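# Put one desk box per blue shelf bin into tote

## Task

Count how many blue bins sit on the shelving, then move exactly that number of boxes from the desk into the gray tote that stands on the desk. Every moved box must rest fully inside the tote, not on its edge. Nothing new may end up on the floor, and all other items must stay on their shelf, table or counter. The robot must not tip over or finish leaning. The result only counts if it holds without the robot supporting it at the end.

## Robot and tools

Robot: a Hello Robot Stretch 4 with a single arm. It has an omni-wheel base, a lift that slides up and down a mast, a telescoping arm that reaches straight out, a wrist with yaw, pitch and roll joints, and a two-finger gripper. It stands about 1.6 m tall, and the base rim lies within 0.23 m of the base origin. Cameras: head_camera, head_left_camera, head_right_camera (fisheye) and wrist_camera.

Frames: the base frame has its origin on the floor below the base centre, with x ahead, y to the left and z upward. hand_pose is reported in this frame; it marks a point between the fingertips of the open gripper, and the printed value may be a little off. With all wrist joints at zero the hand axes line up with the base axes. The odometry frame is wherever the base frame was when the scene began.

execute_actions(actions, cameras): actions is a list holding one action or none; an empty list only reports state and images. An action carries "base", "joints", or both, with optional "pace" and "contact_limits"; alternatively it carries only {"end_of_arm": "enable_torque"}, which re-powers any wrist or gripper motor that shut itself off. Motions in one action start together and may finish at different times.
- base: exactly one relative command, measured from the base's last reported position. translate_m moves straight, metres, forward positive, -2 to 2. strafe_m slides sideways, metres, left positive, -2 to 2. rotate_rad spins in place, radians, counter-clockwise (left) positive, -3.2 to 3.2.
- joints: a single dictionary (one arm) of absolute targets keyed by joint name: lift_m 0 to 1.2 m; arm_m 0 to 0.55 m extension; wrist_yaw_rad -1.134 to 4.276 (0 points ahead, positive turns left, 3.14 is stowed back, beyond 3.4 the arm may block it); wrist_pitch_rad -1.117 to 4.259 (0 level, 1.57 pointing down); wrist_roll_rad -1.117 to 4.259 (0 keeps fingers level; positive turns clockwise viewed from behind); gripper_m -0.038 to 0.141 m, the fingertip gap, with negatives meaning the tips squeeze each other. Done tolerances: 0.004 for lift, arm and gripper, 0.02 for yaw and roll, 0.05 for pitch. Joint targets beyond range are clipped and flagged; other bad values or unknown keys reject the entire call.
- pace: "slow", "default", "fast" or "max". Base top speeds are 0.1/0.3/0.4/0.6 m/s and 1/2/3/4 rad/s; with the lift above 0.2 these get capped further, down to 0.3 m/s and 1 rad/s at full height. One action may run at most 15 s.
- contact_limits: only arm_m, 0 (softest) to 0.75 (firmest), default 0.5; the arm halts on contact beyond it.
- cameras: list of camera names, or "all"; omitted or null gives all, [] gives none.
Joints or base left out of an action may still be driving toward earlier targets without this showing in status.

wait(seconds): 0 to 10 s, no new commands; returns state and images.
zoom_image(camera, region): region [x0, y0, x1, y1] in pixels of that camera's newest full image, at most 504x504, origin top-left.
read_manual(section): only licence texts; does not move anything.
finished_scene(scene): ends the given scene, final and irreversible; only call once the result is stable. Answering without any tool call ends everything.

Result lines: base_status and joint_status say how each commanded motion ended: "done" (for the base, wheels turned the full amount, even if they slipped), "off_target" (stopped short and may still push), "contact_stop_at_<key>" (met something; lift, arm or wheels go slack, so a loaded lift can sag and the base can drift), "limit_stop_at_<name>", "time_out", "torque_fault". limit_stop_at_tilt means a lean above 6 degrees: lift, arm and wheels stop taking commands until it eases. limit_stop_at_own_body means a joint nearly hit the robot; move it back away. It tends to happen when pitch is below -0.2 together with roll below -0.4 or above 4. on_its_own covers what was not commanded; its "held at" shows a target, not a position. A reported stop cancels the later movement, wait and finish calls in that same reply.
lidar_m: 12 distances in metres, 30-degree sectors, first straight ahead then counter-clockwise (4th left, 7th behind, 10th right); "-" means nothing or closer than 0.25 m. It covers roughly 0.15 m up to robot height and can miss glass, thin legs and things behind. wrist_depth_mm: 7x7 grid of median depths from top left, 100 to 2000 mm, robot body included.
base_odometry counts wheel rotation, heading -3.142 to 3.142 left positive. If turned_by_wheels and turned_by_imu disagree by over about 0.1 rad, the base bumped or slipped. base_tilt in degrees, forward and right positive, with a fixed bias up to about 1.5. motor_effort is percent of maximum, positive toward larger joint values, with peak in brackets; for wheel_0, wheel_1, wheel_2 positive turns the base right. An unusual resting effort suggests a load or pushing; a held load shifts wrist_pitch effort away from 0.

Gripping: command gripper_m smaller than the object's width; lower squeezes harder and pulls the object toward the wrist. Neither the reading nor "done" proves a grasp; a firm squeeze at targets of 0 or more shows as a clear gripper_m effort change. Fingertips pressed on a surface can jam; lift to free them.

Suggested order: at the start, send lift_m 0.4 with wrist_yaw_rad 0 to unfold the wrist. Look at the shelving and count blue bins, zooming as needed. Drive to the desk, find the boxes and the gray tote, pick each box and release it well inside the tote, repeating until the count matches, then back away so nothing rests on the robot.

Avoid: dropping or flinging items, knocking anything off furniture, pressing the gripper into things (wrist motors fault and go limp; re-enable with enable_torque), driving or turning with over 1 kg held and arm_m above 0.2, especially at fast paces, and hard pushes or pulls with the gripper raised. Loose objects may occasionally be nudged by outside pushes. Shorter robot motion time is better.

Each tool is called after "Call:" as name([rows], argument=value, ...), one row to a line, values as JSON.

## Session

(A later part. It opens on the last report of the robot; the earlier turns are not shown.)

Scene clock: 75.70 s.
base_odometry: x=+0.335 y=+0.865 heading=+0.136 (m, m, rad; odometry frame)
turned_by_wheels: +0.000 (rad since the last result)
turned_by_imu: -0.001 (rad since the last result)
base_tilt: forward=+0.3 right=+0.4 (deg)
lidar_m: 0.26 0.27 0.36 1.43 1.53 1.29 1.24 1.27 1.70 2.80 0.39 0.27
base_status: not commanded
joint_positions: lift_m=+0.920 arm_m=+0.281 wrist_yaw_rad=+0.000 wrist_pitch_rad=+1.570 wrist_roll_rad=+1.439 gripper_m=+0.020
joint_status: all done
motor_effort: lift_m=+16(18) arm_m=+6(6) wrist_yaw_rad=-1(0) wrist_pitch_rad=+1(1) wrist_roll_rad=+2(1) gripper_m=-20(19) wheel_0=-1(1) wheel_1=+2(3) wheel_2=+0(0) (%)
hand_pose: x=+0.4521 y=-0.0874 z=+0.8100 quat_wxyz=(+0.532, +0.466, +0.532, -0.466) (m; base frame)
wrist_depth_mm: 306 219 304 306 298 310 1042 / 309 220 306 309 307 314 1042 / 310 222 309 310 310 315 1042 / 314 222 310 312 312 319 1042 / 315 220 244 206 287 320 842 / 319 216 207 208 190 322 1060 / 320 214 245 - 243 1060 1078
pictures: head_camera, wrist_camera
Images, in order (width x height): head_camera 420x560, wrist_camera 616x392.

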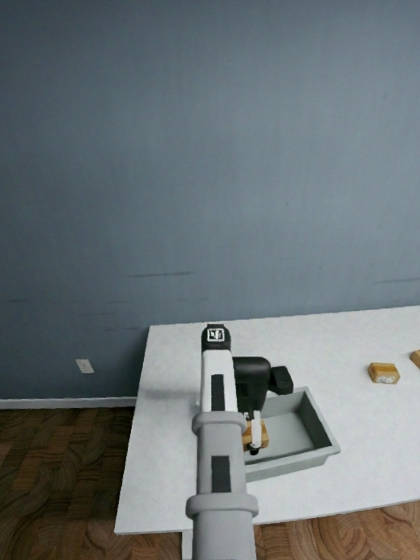

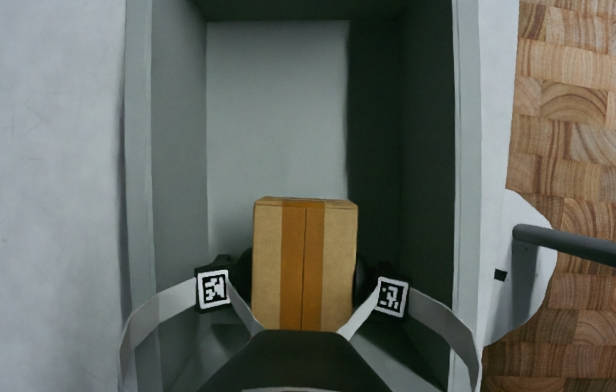

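Call:
execute_actions([
  {"joints":{"lift_m":0.875}},
], cameras=[])

Call:
execute_actions([
  {"joints":{"gripper_m":0.075}},
], cameras=["wrist_camera"])

Call:
execute_actions([
  {"joints":{"lift_m":1.0},"pace":"fast"},
], cameras=["wrist_camera"])

Call:
execute_actions([
  {"base":{"strafe_m":-0.545},"joints":{"arm_m":0.503,"wrist_roll_rad":1.7,"gripper_m":0.11},"pace":"fast"},
], cameras=["wrist_camera"])

Scene clock: 78.17 s.
base_odometry: x=+0.335 y=+0.865 heading=+0.136 (m, m, rad; odometry frame)
turned_by_wheels: +0.000 (rad since the last result)
turned_by_imu: -0.001 (rad since the last result)
base_tilt: forward=+0.3 right=+0.6 (deg)
lidar_m: 0.25 0.28 0.35 1.45 1.52 1.31 1.23 1.27 1.69 2.80 0.42 0.28
base_status: not commanded
joint_positions: lift_m=+0.875 arm_m=+0.281 wrist_yaw_rad=+0.000 wrist_pitch_rad=+1.570 wrist_roll_rad=+1.439 gripper_m=+0.020
joint_status: all done
motor_effort: lift_m=+16(14) arm_m=+6(6) wrist_yaw_rad=-1(1) wrist_pitch_rad=+1(1) wrist_roll_rad=+1(2) gripper_m=-20(20) wheel_0=-2(2) wheel_1=+2(2) wheel_2=+0(0) (%)
hand_pose: x=+0.4521 y=-0.0874 z=+0.7650 quat_wxyz=(+0.532, +0.466, +0.532, -0.466) (m; base frame)
wrist_depth_mm: 262 167 262 263 262 158 621 / 264 170 264 265 264 161 976 / 266 171 265 266 267 163 991 / 268 171 266 267 268 164 991 / 270 170 244 206 268 164 788 / 272 152 207 208 190 155 917 / 274 165 245 - 244 156 1025
pictures: none
No camera images: the call's "cameras" was empty. Leave "cameras" out to get every camera's image.

Scene clock: 79.53 s.
base_odometry: x=+0.335 y=+0.865 heading=+0.136 (m, m, rad; odometry frame)
turned_by_wheels: +0.000 (rad since the last result)
turned_by_imu: -0.001 (rad since the last result)
base_tilt: forward=+0.3 right=+0.5 (deg)
lidar_m: 0.26 0.27 0.36 1.44 1.53 1.31 1.23 1.27 1.70 2.81 0.41 0.28
base_status: not commanded
joint_positions: lift_m=+0.875 arm_m=+0.281 wrist_yaw_rad=+0.000 wrist_pitch_rad=+1.570 wrist_roll_rad=+1.439 gripper_m=+0.075
joint_status: all done
motor_effort: lift_m=+16(16) arm_m=+6(6) wrist_yaw_rad=-1(1) wrist_pitch_rad=+2(1) wrist_roll_rad=+2(0) gripper_m=-4(17) wheel_0=-2(2) wheel_1=+2(2) wheel_2=+0(0) (%)
hand_pose: x=+0.4520 y=-0.0874 z=+0.7650 quat_wxyz=(+0.532, +0.466, +0.532, -0.466) (m; base frame)
wrist_depth_mm: 263 167 262 262 263 158 621 / 264 169 263 264 264 161 991 / 266 171 265 266 266 163 991 / 268 171 268 266 268 164 991 / 271 170 242 220 270 164 788 / 272 156 237 221 216 163 904 / 274 153 245 - 244 156 1042
pictures: wrist_camera
Images, in order (width x height): wrist_camera 616x392.

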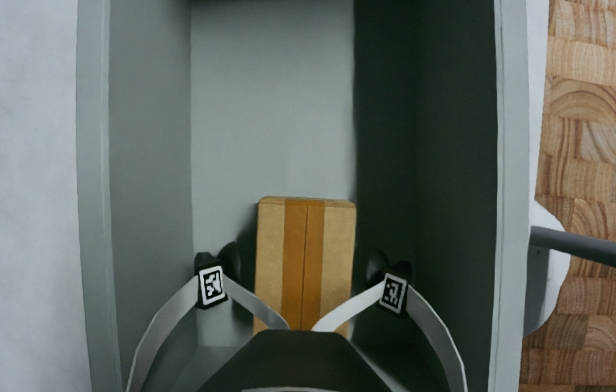

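Scene clock: 80.83 s.
base_odometry: x=+0.335 y=+0.865 heading=+0.136 (m, m, rad; odometry frame)
turned_by_wheels: +0.000 (rad since the last result)
turned_by_imu: -0.001 (rad since the last result)
base_tilt: forward=+0.3 right=+0.5 (deg)
lidar_m: 0.26 0.26 0.34 1.44 1.54 1.28 1.23 1.27 1.70 2.81 0.42 0.28
base_status: not commanded
joint_positions: lift_m=+1.000 arm_m=+0.281 wrist_yaw_rad=+0.000 wrist_pitch_rad=+1.570 wrist_roll_rad=+1.439 gripper_m=+0.075
joint_status: all done
motor_effort: lift_m=+22(23) arm_m=+6(6) wrist_yaw_rad=-1(1) wrist_pitch_rad=+1(1) wrist_roll_rad=+0(2) gripper_m=-3(0) wheel_0=-2(2) wheel_1=+3(2) wheel_2=+0(0) (%)
hand_pose: x=+0.4520 y=-0.0874 z=+0.8895 quat_wxyz=(+0.532, +0.466, +0.532, -0.466) (m; base frame)
wrist_depth_mm: 382 384 307 336 315 1098 1098 / 387 387 359 387 370 1098 1118 / 389 389 359 389 377 1098 1098 / 392 394 357 392 379 904 1118 / 397 397 277 345 329 917 1138 / 399 399 278 357 216 917 1160 / 399 402 281 - 282 1160 1138
pictures: wrist_camera
Images, in order (width x height): wrist_camera 616x392.

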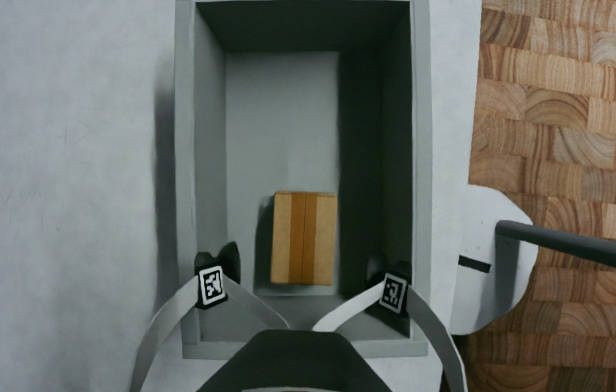

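Scene clock: 83.67 s.
base_odometry: x=+0.409 y=+0.325 heading=+0.136 (m, m, rad; odometry frame)
turned_by_wheels: +0.000 (rad since the last result)
turned_by_imu: +0.000 (rad since the last result)
base_tilt: forward=+0.3 right=+0.4 (deg)
lidar_m: 0.28 0.30 0.39 2.00 2.08 1.28 1.21 1.25 1.68 2.25 0.45 0.31
base_status: done
joint_positions: lift_m=+1.000 arm_m=+0.502 wrist_yaw_rad=+0.000 wrist_pitch_rad=+1.570 wrist_roll_rad=+1.699 gripper_m=+0.110
joint_status: all done
motor_effort: lift_m=+22(22) arm_m=+6(9) wrist_yaw_rad=-1(0) wrist_pitch_rad=+2(2) wrist_roll_rad=+2(7) gripper_m=-6(2) wheel_0=+0(14) wheel_1=-4(13) wheel_2=+0(0) (%)
hand_pose: x=+0.6731 y=-0.0874 z=+0.8895 quat_wxyz=(+0.467, +0.531, +0.467, -0.531) (m; base frame)
wrist_depth_mm: 384 384 338 387 389 340 392 / 384 387 379 389 392 377 394 / 389 392 392 392 394 397 397 / 392 394 394 392 397 397 397 / 394 397 397 349 399 399 404 / 397 399 397 399 399 402 407 / 399 399 402 - 404 404 407
pictures: wrist_camera
Images, in order (width x height): wrist_camera 616x392.

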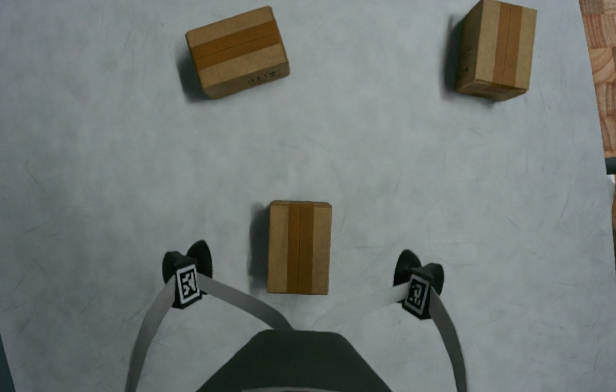

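Call:
execute_actions([
  {"base":{"strafe_m":0.01},"joints":{"lift_m":0.867},"pace":"fast"},
], cameras=[])

Call:
execute_actions([
  {"joints":{"gripper_m":0.02}},
], cameras=[])

Call:
execute_actions([
  {"joints":{"lift_m":1.02,"arm_m":0.4},"pace":"fast"},
], cameras=[])

Call:
execute_actions([
  {"base":{"strafe_m":0.41},"joints":{"arm_m":0.298,"wrist_roll_rad":1.44},"pace":"fast"},
], cameras=["wrist_camera"])

Scene clock: 86.60 s.
base_odometry: x=+0.408 y=+0.335 heading=+0.136 (m, m, rad; odometry frame)
turned_by_wheels: +0.000 (rad since the last result)
turned_by_imu: -0.001 (rad since the last result)
base_tilt: forward=+0.3 right=+0.4 (deg)
lidar_m: 0.29 0.29 0.40 1.98 2.07 1.29 1.21 1.27 1.67 2.26 0.45 0.31
base_status: done
joint_positions: lift_m=+0.867 arm_m=+0.502 wrist_yaw_rad=+0.000 wrist_pitch_rad=+1.570 wrist_roll_rad=+1.699 gripper_m=+0.110
joint_status: all done
motor_effort: lift_m=+17(19) arm_m=+6(6) wrist_yaw_rad=-1(0) wrist_pitch_rad=+2(2) wrist_roll_rad=+2(1) gripper_m=-6(0) wheel_0=-2(10) wheel_1=+4(12) wheel_2=+0(0) (%)
hand_pose: x=+0.6731 y=-0.0874 z=+0.7570 quat_wxyz=(+0.467, +0.531, +0.467, -0.531) (m; base frame)
wrist_depth_mm: 254 254 256 258 257 258 245 / 257 257 258 259 260 260 262 / 258 259 260 260 262 262 264 / 260 260 262 262 263 265 264 / 262 262 262 214 265 266 266 / 264 264 216 215 266 268 268 / 266 266 267 - 268 270 271
pictures: none
No camera images: the call's "cameras" was empty. Leave "cameras" out to get every camera's image.

Scene clock: 88.33 s.
base_odometry: x=+0.408 y=+0.335 heading=+0.136 (m, m, rad; odometry frame)
turned_by_wheels: +0.000 (rad since the last result)
turned_by_imu: -0.001 (rad since the last result)
base_tilt: forward=+0.4 right=+0.5 (deg)
lidar_m: 0.27 0.29 0.39 1.98 2.09 1.29 1.21 1.25 1.66 2.27 0.45 0.30
base_status: not commanded
joint_positions: lift_m=+0.867 arm_m=+0.502 wrist_yaw_rad=+0.000 wrist_pitch_rad=+1.570 wrist_roll_rad=+1.699 gripper_m=+0.020
joint_status: all done
motor_effort: lift_m=+17(17) arm_m=+6(6) wrist_yaw_rad=+0(1) wrist_pitch_rad=+2(3) wrist_roll_rad=+2(2) gripper_m=-20(19) wheel_0=-2(2) wheel_1=+3(4) wheel_2=+0(0) (%)
hand_pose: x=+0.6732 y=-0.0874 z=+0.7570 quat_wxyz=(+0.467, +0.531, +0.467, -0.531) (m; base frame)
wrist_depth_mm: 254 255 256 258 257 258 245 / 255 256 257 258 259 260 262 / 258 258 259 260 262 262 262 / 260 262 260 262 263 264 265 / 262 262 262 202 265 266 266 / 264 264 203 203 191 267 268 / 265 266 267 - 268 270 271
pictures: none
No camera images: the call's "cameras" was empty. Leave "cameras" out to get every camera's image.

Scene clock: 89.73 s.
base_odometry: x=+0.408 y=+0.335 heading=+0.136 (m, m, rad; odometry frame)
turned_by_wheels: +0.000 (rad since the last result)
turned_by_imu: -0.001 (rad since the last result)
base_tilt: forward=+0.3 right=+0.3 (deg)
lidar_m: 0.28 0.29 0.40 1.99 2.10 1.27 1.22 1.25 1.68 2.27 0.45 0.31
base_status: not commanded
joint_positions: lift_m=+1.020 arm_m=+0.401 wrist_yaw_rad=+0.000 wrist_pitch_rad=+1.570 wrist_roll_rad=+1.700 gripper_m=+0.020
joint_status: all done
motor_effort: lift_m=+23(25) arm_m=-6(9) wrist_yaw_rad=+0(1) wrist_pitch_rad=+1(2) wrist_roll_rad=+1(2) gripper_m=-19(20) wheel_0=-2(2) wheel_1=+4(4) wheel_2=+0(0) (%)
hand_pose: x=+0.5722 y=-0.0874 z=+0.9094 quat_wxyz=(+0.467, +0.531, +0.467, -0.531) (m; base frame)
wrist_depth_mm: 402 379 404 407 359 410 1118 / 404 370 407 407 382 413 1118 / 407 410 413 413 413 415 1118 / 413 413 415 415 415 418 931 / 415 415 415 202 418 421 931 / 418 418 202 203 191 424 1160 / 418 421 424 - 424 427 1160
pictures: none
No camera images: the call's "cameras" was empty. Leave "cameras" out to get every camera's image.

Scene clock: 92.20 s.
base_odometry: x=+0.352 y=+0.741 heading=+0.136 (m, m, rad; odometry frame)
turned_by_wheels: +0.000 (rad since the last result)
turned_by_imu: -0.002 (rad since the last result)
base_tilt: forward=+0.3 right=+0.5 (deg)
lidar_m: 0.25 0.27 0.38 1.56 1.65 1.30 1.23 1.28 1.68 2.69 0.41 0.28
base_status: done
joint_positions: lift_m=+1.020 arm_m=+0.299 wrist_yaw_rad=+0.000 wrist_pitch_rad=+1.570 wrist_roll_rad=+1.441 gripper_m=+0.020
joint_status: all done
motor_effort: lift_m=+22(23) arm_m=-6(5) wrist_yaw_rad=+0(1) wrist_pitch_rad=+1(2) wrist_roll_rad=-1(4) gripper_m=-19(19) wheel_0=-2(15) wheel_1=+0(13) wheel_2=+0(0) (%)
hand_pose: x=+0.4702 y=-0.0874 z=+0.9095 quat_wxyz=(+0.532, +0.467, +0.531, -0.466) (m; base frame)
wrist_depth_mm: 402 404 404 404 407 1118 1138 / 404 407 407 410 410 1118 1138 / 407 410 410 413 413 1138 1118 / 410 413 364 410 370 931 1138 / 415 415 296 202 322 946 1138 / 418 418 202 203 191 946 1182 / 421 421 347 - 373 1160 1182
pictures: wrist_camera
Images, in order (width x height): wrist_camera 616x392.

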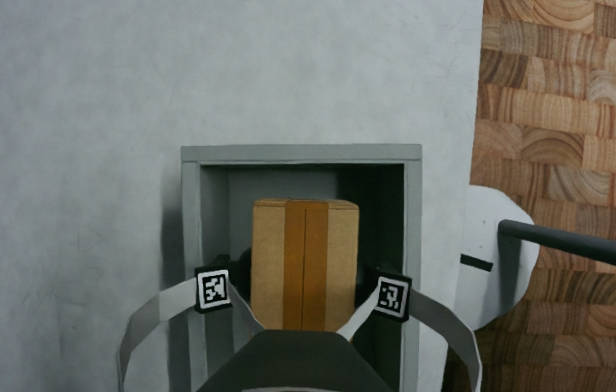

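Call:
execute_actions([
  {"joints":{"lift_m":0.872}},
], cameras=[])

Call:
execute_actions([
  {"joints":{"gripper_m":0.075}},
], cameras=[])

Call:
execute_actions([
  {"joints":{"lift_m":1.0},"pace":"fast"},
], cameras=["wrist_camera"])

Call:
execute_actions([
  {"base":{"strafe_m":-0.59},"joints":{"arm_m":0.272,"wrist_roll_rad":1.84,"gripper_m":0.11},"pace":"fast"},
], cameras=["wrist_camera"])

Scene clock: 95.27 s.
base_odometry: x=+0.352 y=+0.741 heading=+0.136 (m, m, rad; odometry frame)
turned_by_wheels: +0.000 (rad since the last result)
turned_by_imu: -0.001 (rad since the last result)
base_tilt: forward=+0.2 right=+0.5 (deg)
lidar_m: 0.26 0.28 0.37 1.57 1.66 1.29 1.22 1.26 1.70 2.68 0.40 0.29
base_status: not commanded
joint_positions: lift_m=+0.872 arm_m=+0.299 wrist_yaw_rad=+0.000 wrist_pitch_rad=+1.570 wrist_roll_rad=+1.441 gripper_m=+0.020
joint_status: all done
motor_effort: lift_m=+16(21) arm_m=-6(6) wrist_yaw_rad=+0(1) wrist_pitch_rad=+1(1) wrist_roll_rad=-1(1) gripper_m=-17(20) wheel_0=-2(2) wheel_1=+0(1) wheel_2=+0(0) (%)
hand_pose: x=+0.4702 y=-0.0874 z=+0.7620 quat_wxyz=(+0.532, +0.467, +0.531, -0.466) (m; base frame)
wrist_depth_mm: 259 260 262 262 263 264 266 / 262 262 264 264 265 265 267 / 263 146 146 147 147 148 976 / 265 174 264 264 265 161 991 / 267 173 248 201 266 161 788 / 268 152 202 203 191 152 798 / 271 168 270 - 271 153 1025
pictures: none
No camera images: the call's "cameras" was empty. Leave "cameras" out to get every camera's image.

Scene clock: 96.63 s.
base_odometry: x=+0.352 y=+0.741 heading=+0.136 (m, m, rad; odometry frame)
turned_by_wheels: +0.000 (rad since the last result)
turned_by_imu: -0.001 (rad since the last result)
base_tilt: forward=+0.4 right=+0.5 (deg)
lidar_m: 0.26 0.29 0.37 1.58 1.65 1.29 1.23 1.27 1.71 2.68 0.39 0.28
base_status: not commanded
joint_positions: lift_m=+0.872 arm_m=+0.299 wrist_yaw_rad=+0.000 wrist_pitch_rad=+1.570 wrist_roll_rad=+1.441 gripper_m=+0.075
joint_status: all done
motor_effort: lift_m=+16(16) arm_m=-6(6) wrist_yaw_rad=-1(0) wrist_pitch_rad=+1(1) wrist_roll_rad=-1(2) gripper_m=-4(21) wheel_0=-2(2) wheel_1=+1(0) wheel_2=+0(0) (%)
hand_pose: x=+0.4702 y=-0.0874 z=+0.7620 quat_wxyz=(+0.532, +0.467, +0.531, -0.466) (m; base frame)
wrist_depth_mm: 259 260 262 263 264 264 264 / 262 263 264 264 265 265 266 / 263 146 146 147 147 148 991 / 265 173 265 265 266 161 991 / 267 173 246 216 266 161 788 / 270 158 242 218 216 160 798 / 271 154 270 - 271 153 1008
pictures: none
No camera images: the call's "cameras" was empty. Leave "cameras" out to get every camera's image.

Scene clock: 97.93 s.
base_odometry: x=+0.352 y=+0.741 heading=+0.136 (m, m, rad; odometry frame)
turned_by_wheels: +0.000 (rad since the last result)
turned_by_imu: -0.001 (rad since the last result)
base_tilt: forward=+0.3 right=+0.4 (deg)
lidar_m: 0.27 0.27 0.37 1.58 1.65 1.31 1.23 1.26 1.70 2.67 0.42 0.29
base_status: not commanded
joint_positions: lift_m=+1.000 arm_m=+0.299 wrist_yaw_rad=+0.000 wrist_pitch_rad=+1.570 wrist_roll_rad=+1.441 gripper_m=+0.075
joint_status: all done
motor_effort: lift_m=+23(24) arm_m=-6(6) wrist_yaw_rad=-1(0) wrist_pitch_rad=+1(1) wrist_roll_rad=-2(2) gripper_m=-4(3) wheel_0=-2(2) wheel_1=+0(0) wheel_2=+0(0) (%)
hand_pose: x=+0.4702 y=-0.0874 z=+0.8895 quat_wxyz=(+0.532, +0.467, +0.531, -0.466) (m; base frame)
wrist_depth_mm: 384 384 387 387 392 389 1098 / 384 389 389 389 392 394 1118 / 387 389 389 392 392 1118 1098 / 392 394 364 392 373 904 1138 / 394 397 277 345 324 917 1138 / 399 399 279 357 216 917 1138 / 402 402 301 - 320 1138 1160
pictures: wrist_camera
Images, in order (width x height): wrist_camera 616x392.

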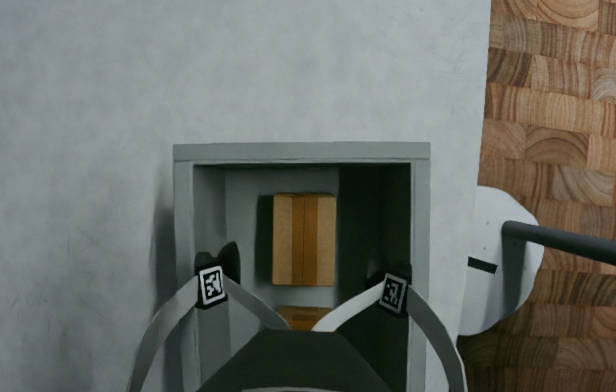

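Scene clock: 100.90 s.
base_odometry: x=+0.432 y=+0.156 heading=+0.136 (m, m, rad; odometry frame)
turned_by_wheels: +0.000 (rad since the last result)
turned_by_imu: +0.000 (rad since the last result)
base_tilt: forward=+0.3 right=+0.6 (deg)
lidar_m: 0.29 0.30 0.41 2.17 2.28 1.27 1.21 1.27 1.67 2.09 0.44 0.31
base_status: done
joint_positions: lift_m=+1.000 arm_m=+0.273 wrist_yaw_rad=+0.000 wrist_pitch_rad=+1.570 wrist_roll_rad=+1.839 gripper_m=+0.110
joint_status: all done
motor_effort: lift_m=+22(23) arm_m=-6(11) wrist_yaw_rad=+0(1) wrist_pitch_rad=+2(1) wrist_roll_rad=+3(5) gripper_m=-4(3) wheel_0=+2(13) wheel_1=-1(13) wheel_2=+0(0) (%)
hand_pose: x=+0.4442 y=-0.0874 z=+0.8895 quat_wxyz=(+0.429, +0.563, +0.428, -0.562) (m; base frame)
wrist_depth_mm: 384 384 340 389 1098 1098 1098 / 387 389 379 389 1118 1118 1118 / 389 392 392 392 397 917 1098 / 392 394 397 394 397 904 1138 / 349 394 397 347 399 917 1138 / 399 397 402 402 402 1138 1138 / 399 402 402 - 404 1160 1138
pictures: wrist_camera
Images, in order (width x height): wrist_camera 616x392.

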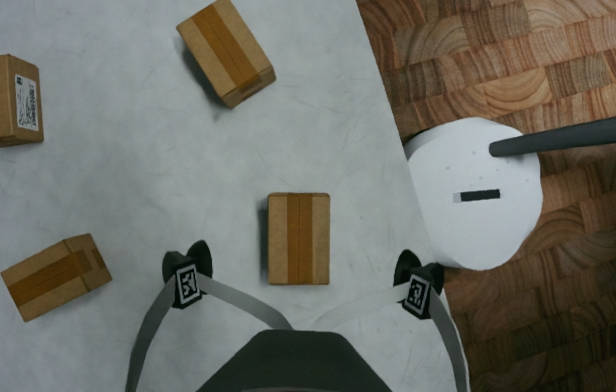

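Call:
execute_actions([
  {"joints":{"lift_m":0.869,"arm_m":0.278},"pace":"fast"},
], cameras=[])

Call:
execute_actions([
  {"joints":{"gripper_m":0.02}},
], cameras=[])

Call:
execute_actions([
  {"base":{"strafe_m":0.715},"joints":{"lift_m":1.02,"arm_m":0.283,"wrist_roll_rad":1.44},"pace":"fast"},
], cameras=["wrist_camera"])

Scene clock: 103.30 s.
base_odometry: x=+0.432 y=+0.156 heading=+0.136 (m, m, rad; odometry frame)
turned_by_wheels: +0.000 (rad since the last result)
turned_by_imu: -0.001 (rad since the last result)
base_tilt: forward=+0.4 right=+0.4 (deg)
lidar_m: 0.29 0.31 0.41 2.16 2.27 1.27 1.20 1.24 1.65 2.09 0.45 0.32
base_status: not commanded
joint_positions: lift_m=+0.869 arm_m=+0.277 wrist_yaw_rad=+0.000 wrist_pitch_rad=+1.570 wrist_roll_rad=+1.839 gripper_m=+0.110
joint_status: all done
motor_effort: lift_m=+16(19) arm_m=+6(5) wrist_yaw_rad=+0(0) wrist_pitch_rad=+1(1) wrist_roll_rad=+0(2) gripper_m=-1(1) wheel_0=+2(2) wheel_1=-1(1) wheel_2=+0(0) (%)
hand_pose: x=+0.4481 y=-0.0874 z=+0.7590 quat_wxyz=(+0.429, +0.563, +0.428, -0.562) (m; base frame)
wrist_depth_mm: 257 258 219 260 262 976 976 / 259 259 262 262 263 991 991 / 260 262 263 263 264 778 768 / 263 264 265 265 266 778 788 / 265 265 265 216 267 270 991 / 266 267 267 217 268 272 1008 / 268 268 268 - 271 272 1008
pictures: none
No camera images: the call's "cameras" was empty. Leave "cameras" out to get every camera's image.

Scene clock: 105.03 s.
base_odometry: x=+0.432 y=+0.156 heading=+0.136 (m, m, rad; odometry frame)
turned_by_wheels: +0.000 (rad since the last result)
turned_by_imu: -0.001 (rad since the last result)
base_tilt: forward=+0.4 right=+0.4 (deg)
lidar_m: 0.30 0.30 0.41 2.17 2.26 1.27 1.20 1.25 1.66 2.09 0.44 0.33
base_status: not commanded
joint_positions: lift_m=+0.869 arm_m=+0.277 wrist_yaw_rad=+0.000 wrist_pitch_rad=+1.570 wrist_roll_rad=+1.839 gripper_m=+0.020
joint_status: all done
motor_effort: lift_m=+16(16) arm_m=+6(6) wrist_yaw_rad=+0(0) wrist_pitch_rad=+1(1) wrist_roll_rad=+2(1) gripper_m=-20(20) wheel_0=+2(2) wheel_1=-1(1) wheel_2=+0(0) (%)
hand_pose: x=+0.4481 y=-0.0874 z=+0.7590 quat_wxyz=(+0.429, +0.563, +0.428, -0.562) (m; base frame)
wrist_depth_mm: 258 257 219 260 262 976 976 / 259 259 260 262 263 976 976 / 260 262 263 264 264 778 768 / 263 264 264 264 266 768 778 / 265 265 265 206 267 270 991 / 266 267 206 206 190 270 1008 / 267 268 268 - 272 272 1008
pictures: none
No camera images: the call's "cameras" was empty. Leave "cameras" out to get every camera's image.

Scene clock: 108.13 s.
base_odometry: x=+0.335 y=+0.865 heading=+0.136 (m, m, rad; odometry frame)
turned_by_wheels: +0.000 (rad since the last result)
turned_by_imu: -0.003 (rad since the last result)
base_tilt: forward=+0.3 right=+0.5 (deg)
lidar_m: 0.25 0.27 0.37 1.44 1.54 1.30 1.23 1.28 1.70 2.79 0.40 0.28
base_status: done
joint_positions: lift_m=+1.020 arm_m=+0.282 wrist_yaw_rad=+0.000 wrist_pitch_rad=+1.570 wrist_roll_rad=+1.441 gripper_m=+0.020
joint_status: all done
motor_effort: lift_m=+22(24) arm_m=+6(2) wrist_yaw_rad=+0(0) wrist_pitch_rad=+2(2) wrist_roll_rad=-2(5) gripper_m=-19(17) wheel_0=-1(6) wheel_1=+1(14) wheel_2=+0(0) (%)
hand_pose: x=+0.4531 y=-0.0874 z=+0.9095 quat_wxyz=(+0.532, +0.467, +0.531, -0.466) (m; base frame)
wrist_depth_mm: 402 404 320 336 319 1118 1118 / 404 407 404 362 375 1118 1118 / 410 410 410 359 379 1138 1138 / 413 413 410 366 387 931 1138 / 413 415 297 206 332 931 1138 / 418 418 206 207 190 946 1160 / 421 424 421 - 427 1160 1160
pictures: wrist_camera
Images, in order (width x height): wrist_camera 616x392.

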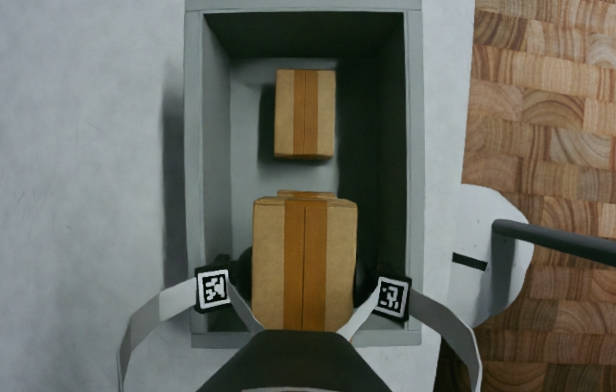

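Call:
execute_actions([
  {"joints":{"lift_m":0.924}},
], cameras=[])

Call:
execute_actions([
  {"joints":{"gripper_m":0.075}},
], cameras=[])

Call:
execute_actions([
  {"joints":{"lift_m":1.0},"pace":"fast"},
], cameras=["wrist_camera"])

Call:
execute_actions([
  {"base":{"strafe_m":-0.735},"joints":{"arm_m":0.545,"wrist_roll_rad":-0.17,"gripper_m":0.11},"pace":"fast"},
], cameras=["wrist_camera"])

Scene clock: 111.50 s.
base_odometry: x=+0.335 y=+0.865 heading=+0.136 (m, m, rad; odometry frame)
turned_by_wheels: +0.000 (rad since the last result)
turned_by_imu: -0.001 (rad since the last result)
base_tilt: forward=+0.3 right=+0.4 (deg)
lidar_m: 0.26 0.26 0.35 1.44 1.52 1.30 1.23 1.28 1.71 2.81 0.41 0.28
base_status: not commanded
joint_positions: lift_m=+0.924 arm_m=+0.282 wrist_yaw_rad=+0.000 wrist_pitch_rad=+1.570 wrist_roll_rad=+1.441 gripper_m=+0.020
joint_status: all done
motor_effort: lift_m=+16(21) arm_m=+6(6) wrist_yaw_rad=+0(0) wrist_pitch_rad=+1(1) wrist_roll_rad=-2(2) gripper_m=-20(19) wheel_0=-1(1) wheel_1=+1(1) wheel_2=+0(0) (%)
hand_pose: x=+0.4531 y=-0.0874 z=+0.8140 quat_wxyz=(+0.532, +0.467, +0.531, -0.466) (m; base frame)
wrist_depth_mm: 310 216 303 281 298 315 1025 / 312 217 310 264 312 317 1042 / 315 219 314 265 314 320 1042 / 317 219 315 290 317 322 1042 / 319 320 242 205 293 324 842 / 322 320 206 207 190 327 1060 / 325 211 246 - 244 1078 1060
pictures: none
No camera images: the call's "cameras" was empty. Leave "cameras" out to get every camera's image.

Scene clock: 112.87 s.
base_odometry: x=+0.335 y=+0.865 heading=+0.136 (m, m, rad; odometry frame)
turned_by_wheels: +0.000 (rad since the last result)
turned_by_imu: -0.001 (rad since the last result)
base_tilt: forward=+0.2 right=+0.5 (deg)
lidar_m: 0.25 0.27 0.37 1.44 1.51 1.30 1.24 1.28 1.71 2.81 0.41 0.27
base_status: not commanded
joint_positions: lift_m=+0.924 arm_m=+0.282 wrist_yaw_rad=+0.000 wrist_pitch_rad=+1.570 wrist_roll_rad=+1.441 gripper_m=+0.075
joint_status: all done
motor_effort: lift_m=+17(16) arm_m=+6(6) wrist_yaw_rad=+0(1) wrist_pitch_rad=+2(2) wrist_roll_rad=-2(2) gripper_m=-3(19) wheel_0=-1(1) wheel_1=+1(1) wheel_2=+0(0) (%)
hand_pose: x=+0.4531 y=-0.0874 z=+0.8140 quat_wxyz=(+0.532, +0.467, +0.531, -0.466) (m; base frame)
wrist_depth_mm: 310 216 304 281 300 315 1025 / 312 217 310 264 312 317 1042 / 315 219 312 266 314 319 1042 / 317 219 315 291 317 322 1060 / 320 319 239 219 291 325 831 / 322 322 235 220 216 327 1060 / 325 325 246 - 244 1078 1060
pictures: none
No camera images: the call's "cameras" was empty. Leave "cameras" out to get every camera's image.

Scene clock: 113.93 s.
base_odometry: x=+0.335 y=+0.865 heading=+0.136 (m, m, rad; odometry frame)
turned_by_wheels: +0.000 (rad since the last result)
turned_by_imu: +0.000 (rad since the last result)
base_tilt: forward=+0.3 right=+0.4 (deg)
lidar_m: 0.25 0.26 0.34 1.43 1.54 1.30 1.23 1.27 1.69 2.81 0.39 0.27
base_status: not commanded
joint_positions: lift_m=+1.000 arm_m=+0.282 wrist_yaw_rad=+0.000 wrist_pitch_rad=+1.570 wrist_roll_rad=+1.441 gripper_m=+0.075
joint_status: all done
motor_effort: lift_m=+23(24) arm_m=+6(6) wrist_yaw_rad=-1(1) wrist_pitch_rad=+2(1) wrist_roll_rad=-1(1) gripper_m=-4(3) wheel_0=+0(1) wheel_1=+1(1) wheel_2=+0(0) (%)
hand_pose: x=+0.4531 y=-0.0874 z=+0.8895 quat_wxyz=(+0.532, +0.467, +0.531, -0.466) (m; base frame)
wrist_depth_mm: 382 384 304 336 319 1098 1098 / 387 387 353 340 377 1098 1118 / 392 392 355 342 382 1098 1118 / 392 394 355 297 384 904 1118 / 397 397 277 294 334 917 1118 / 397 399 279 297 216 904 1160 / 399 402 282 - 283 1138 1160
pictures: wrist_camera
Images, in order (width x height): wrist_camera 616x392.

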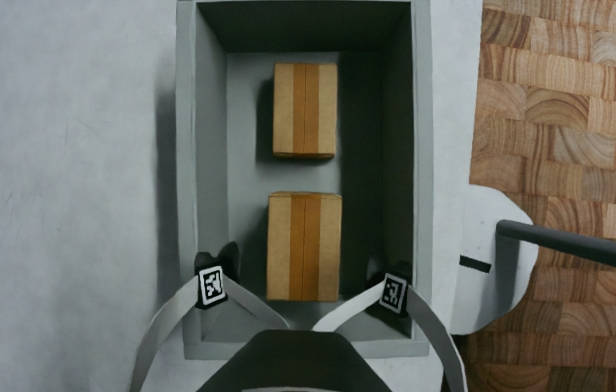

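Scene clock: 117.30 s.
base_odometry: x=+0.435 y=+0.136 heading=+0.136 (m, m, rad; odometry frame)
turned_by_wheels: +0.000 (rad since the last result)
turned_by_imu: +0.001 (rad since the last result)
base_tilt: forward=+0.3 right=+0.4 (deg)
lidar_m: 0.28 0.29 0.41 1.03 2.30 1.28 1.20 1.24 1.67 2.07 0.45 0.32
base_status: done
joint_positions: lift_m=+1.000 arm_m=+0.544 wrist_yaw_rad=+0.000 wrist_pitch_rad=+1.570 wrist_roll_rad=-0.169 gripper_m=+0.110
joint_status: all done
motor_effort: lift_m=+22(23) arm_m=+6(8) wrist_yaw_rad=-1(0) wrist_pitch_rad=+2(2) wrist_roll_rad=-2(6) gripper_m=-2(1) wheel_0=+3(8) wheel_1=-1(16) wheel_2=+0(2) (%)
hand_pose: x=+0.7151 y=-0.0874 z=+0.8895 quat_wxyz=(+0.705, -0.060, +0.704, +0.060) (m; base frame)
wrist_depth_mm: 384 387 384 384 384 384 384 / 387 387 389 387 389 389 387 / 389 392 392 389 392 389 389 / 394 394 394 394 394 394 394 / 399 399 397 347 394 349 397 / 402 399 399 399 399 402 402 / 407 407 404 - 402 404 404
pictures: wrist_camera
Images, in order (width x height): wrist_camera 616x392.

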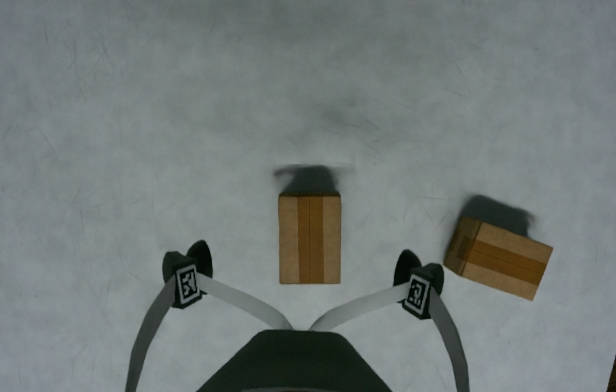

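Call:
execute_actions([
  {"base":{"strafe_m":-0.006},"joints":{"lift_m":0.869},"pace":"fast"},
], cameras=[])

Call:
execute_actions([
  {"joints":{"gripper_m":0.02}},
], cameras=[])

Call:
execute_actions([
  {"base":{"strafe_m":0.616},"joints":{"lift_m":1.02,"arm_m":0.298,"wrist_roll_rad":1.44},"pace":"fast"},
], cameras=["wrist_camera"])

Call:
execute_actions([
  {"joints":{"lift_m":0.924}},
], cameras=[])

Call:
execute_actions([
  {"joints":{"gripper_m":0.075}},
], cameras=[])

Call:
execute_actions([
  {"joints":{"lift_m":1.03},"pace":"fast"},
], cameras=["wrist_camera","head_left_camera"])

Scene clock: 120.27 s.
base_odometry: x=+0.436 y=+0.130 heading=+0.136 (m, m, rad; odometry frame)
turned_by_wheels: +0.000 (rad since the last result)
turned_by_imu: -0.001 (rad since the last result)
base_tilt: forward=+0.4 right=+0.4 (deg)
lidar_m: 0.28 0.31 0.42 1.02 2.30 1.28 1.19 1.24 1.67 2.06 0.45 0.31
base_status: done
joint_positions: lift_m=+0.869 arm_m=+0.544 wrist_yaw_rad=+0.000 wrist_pitch_rad=+1.570 wrist_roll_rad=-0.169 gripper_m=+0.110
joint_status: all done
motor_effort: lift_m=+16(20) arm_m=+6(6) wrist_yaw_rad=-1(0) wrist_pitch_rad=+1(1) wrist_roll_rad=-2(1) gripper_m=-2(2) wheel_0=-3(13) wheel_1=+1(11) wheel_2=+0(0) (%)
hand_pose: x=+0.7151 y=-0.0874 z=+0.7590 quat_wxyz=(+0.705, -0.060, +0.704, +0.060) (m; base frame)
wrist_depth_mm: 257 257 258 256 257 257 256 / 258 259 260 259 259 259 258 / 260 262 262 262 262 262 262 / 264 264 264 263 264 264 264 / 266 266 265 216 266 266 234 / 268 270 267 216 267 268 218 / 271 271 271 - 270 270 271
pictures: none
No camera images: the call's "cameras" was empty. Leave "cameras" out to get every camera's image.

Scene clock: 122.00 s.
base_odometry: x=+0.436 y=+0.130 heading=+0.136 (m, m, rad; odometry frame)
turned_by_wheels: +0.000 (rad since the last result)
turned_by_imu: -0.001 (rad since the last result)
base_tilt: forward=+0.3 right=+0.4 (deg)
lidar_m: 0.29 0.31 0.41 1.03 2.30 1.29 1.20 1.24 1.65 2.07 0.46 0.32
base_status: not commanded
joint_positions: lift_m=+0.869 arm_m=+0.544 wrist_yaw_rad=+0.000 wrist_pitch_rad=+1.570 wrist_roll_rad=-0.169 gripper_m=+0.020
joint_status: all done
motor_effort: lift_m=+16(16) arm_m=+6(6) wrist_yaw_rad=-1(2) wrist_pitch_rad=+1(1) wrist_roll_rad=-2(1) gripper_m=-23(20) wheel_0=-3(3) wheel_1=+1(1) wheel_2=+0(0) (%)
hand_pose: x=+0.7151 y=-0.0874 z=+0.7590 quat_wxyz=(+0.705, -0.060, +0.704, +0.060) (m; base frame)
wrist_depth_mm: 257 257 257 257 257 256 256 / 258 258 258 258 258 259 258 / 260 262 262 262 262 260 260 / 264 264 264 263 264 264 263 / 266 265 265 204 265 265 233 / 270 268 205 205 190 267 219 / 271 271 270 - 271 270 271
pictures: none
No camera images: the call's "cameras" was empty. Leave "cameras" out to get every camera's image.

Scene clock: 124.87 s.
base_odometry: x=+0.352 y=+0.741 heading=+0.136 (m, m, rad; odometry frame)
turned_by_wheels: +0.000 (rad since the last result)
turned_by_imu: -0.003 (rad since the last result)
base_tilt: forward=+0.3 right=+0.4 (deg)
lidar_m: 0.26 0.27 0.38 1.57 1.68 1.29 1.22 1.27 1.69 2.67 0.42 0.28
base_status: done
joint_positions: lift_m=+1.020 arm_m=+0.299 wrist_yaw_rad=+0.000 wrist_pitch_rad=+1.570 wrist_roll_rad=+1.439 gripper_m=+0.020
joint_status: all done
motor_effort: lift_m=+22(26) arm_m=-6(8) wrist_yaw_rad=+0(1) wrist_pitch_rad=+1(3) wrist_roll_rad=+3(5) gripper_m=-19(20) wheel_0=-2(10) wheel_1=+1(11) wheel_2=+0(0) (%)
hand_pose: x=+0.4701 y=-0.0874 z=+0.9095 quat_wxyz=(+0.532, +0.466, +0.532, -0.466) (m; base frame)
wrist_depth_mm: 402 404 404 407 407 1118 1118 / 404 404 410 410 410 1118 1118 / 410 410 410 410 413 1138 1138 / 413 413 364 366 373 931 1138 / 413 418 297 204 324 931 1160 / 418 418 205 205 190 946 1160 / 421 421 347 - 373 1160 1182
pictures: wrist_camera
Images, in order (width x height): wrist_camera 616x392.

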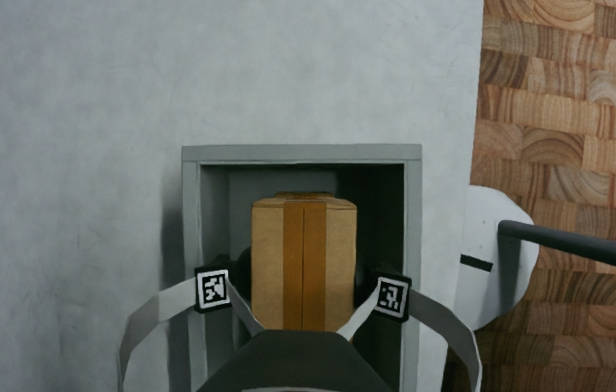

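Scene clock: 126.27 s.
base_odometry: x=+0.352 y=+0.741 heading=+0.136 (m, m, rad; odometry frame)
turned_by_wheels: +0.000 (rad since the last result)
turned_by_imu: -0.001 (rad since the last result)
base_tilt: forward=+0.3 right=+0.5 (deg)
lidar_m: 0.25 0.27 0.37 1.58 1.67 1.30 1.22 1.27 1.70 2.68 0.41 0.28
base_status: not commanded
joint_positions: lift_m=+0.924 arm_m=+0.299 wrist_yaw_rad=+0.000 wrist_pitch_rad=+1.570 wrist_roll_rad=+1.439 gripper_m=+0.020
joint_status: all done
motor_effort: lift_m=+17(22) arm_m=-6(6) wrist_yaw_rad=+0(0) wrist_pitch_rad=+1(0) wrist_roll_rad=+3(2) gripper_m=-19(18) wheel_0=-2(2) wheel_1=+0(0) wheel_2=+0(0) (%)
hand_pose: x=+0.4701 y=-0.0874 z=+0.8140 quat_wxyz=(+0.532, +0.466, +0.532, -0.466) (m; base frame)
wrist_depth_mm: 310 312 312 312 314 315 1025 / 312 312 314 315 317 317 1025 / 315 314 247 199 200 319 1042 / 315 225 315 315 317 322 1042 / 319 224 247 204 283 324 842 / 322 220 205 206 190 327 1078 / 325 218 301 - 281 329 1078
pictures: none
No camera images: the call's "cameras" was empty. Leave "cameras" out to get every camera's image.

Scene clock: 127.63 s.
base_odometry: x=+0.352 y=+0.741 heading=+0.136 (m, m, rad; odometry frame)
turned_by_wheels: +0.000 (rad since the last result)
turned_by_imu: -0.001 (rad since the last result)
base_tilt: forward=+0.3 right=+0.5 (deg)
lidar_m: 0.27 0.26 0.37 1.57 1.67 1.30 1.22 1.27 1.71 2.69 0.41 0.29
base_status: not commanded
joint_positions: lift_m=+0.924 arm_m=+0.299 wrist_yaw_rad=+0.000 wrist_pitch_rad=+1.570 wrist_roll_rad=+1.439 gripper_m=+0.075
joint_status: all done
motor_effort: lift_m=+16(16) arm_m=-6(5) wrist_yaw_rad=+0(0) wrist_pitch_rad=+1(1) wrist_roll_rad=+1(2) gripper_m=-3(19) wheel_0=-2(2) wheel_1=+0(0) wheel_2=+0(0) (%)
hand_pose: x=+0.4701 y=-0.0874 z=+0.8140 quat_wxyz=(+0.532, +0.466, +0.532, -0.466) (m; base frame)
wrist_depth_mm: 310 310 312 314 314 317 1025 / 312 314 315 317 317 317 1042 / 315 315 248 199 200 319 1042 / 319 224 314 317 317 322 1042 / 319 223 248 218 283 324 842 / 320 322 242 220 216 327 1078 / 324 324 301 - 281 330 1060
pictures: none
No camera images: the call's "cameras" was empty. Leave "cameras" out to get every camera's image.

Scene clock: 128.83 s.
base_odometry: x=+0.352 y=+0.741 heading=+0.136 (m, m, rad; odometry frame)
turned_by_wheels: +0.000 (rad since the last result)
turned_by_imu: +0.000 (rad since the last result)
base_tilt: forward=+0.3 right=+0.4 (deg)
lidar_m: 0.25 0.28 0.36 1.57 1.68 1.31 1.23 1.27 1.72 2.69 0.39 0.28
base_status: not commanded
joint_positions: lift_m=+1.030 arm_m=+0.299 wrist_yaw_rad=+0.000 wrist_pitch_rad=+1.570 wrist_roll_rad=+1.439 gripper_m=+0.075
joint_status: all done
motor_effort: lift_m=+22(23) arm_m=-6(6) wrist_yaw_rad=-1(0) wrist_pitch_rad=+1(1) wrist_roll_rad=+2(1) gripper_m=-1(4) wheel_0=-2(2) wheel_1=+0(1) wheel_2=+0(0) (%)
hand_pose: x=+0.4701 y=-0.0874 z=+0.9195 quat_wxyz=(+0.532, +0.466, +0.532, -0.466) (m; base frame)
wrist_depth_mm: 410 415 415 415 418 1118 1118 / 415 418 418 421 421 1138 1160 / 418 418 421 421 424 1118 1138 / 421 424 421 421 424 946 1138 / 424 427 362 325 424 946 1160 / 427 427 309 332 216 946 1182 / 433 430 345 - 370 1182 1182
pictures: head_left_camera, wrist_camera
Images, in order (width x height): head_left_camera 420x672, wrist_camera 616x392.

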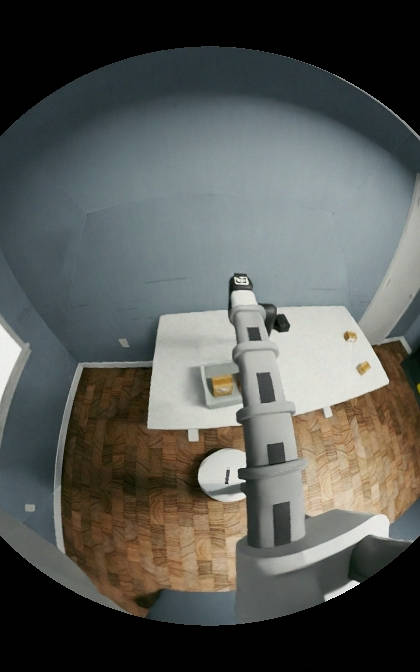

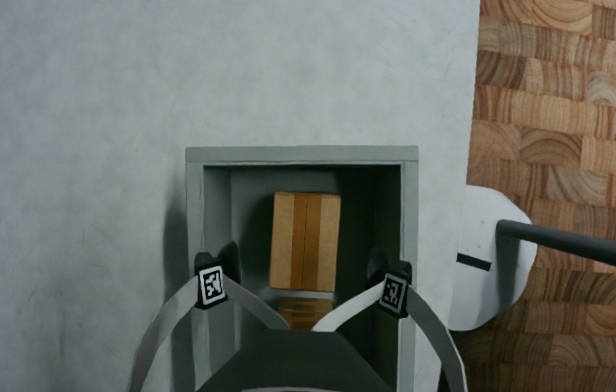

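Call:
finished_scene(scene=1)

The scene is finished: the task was done.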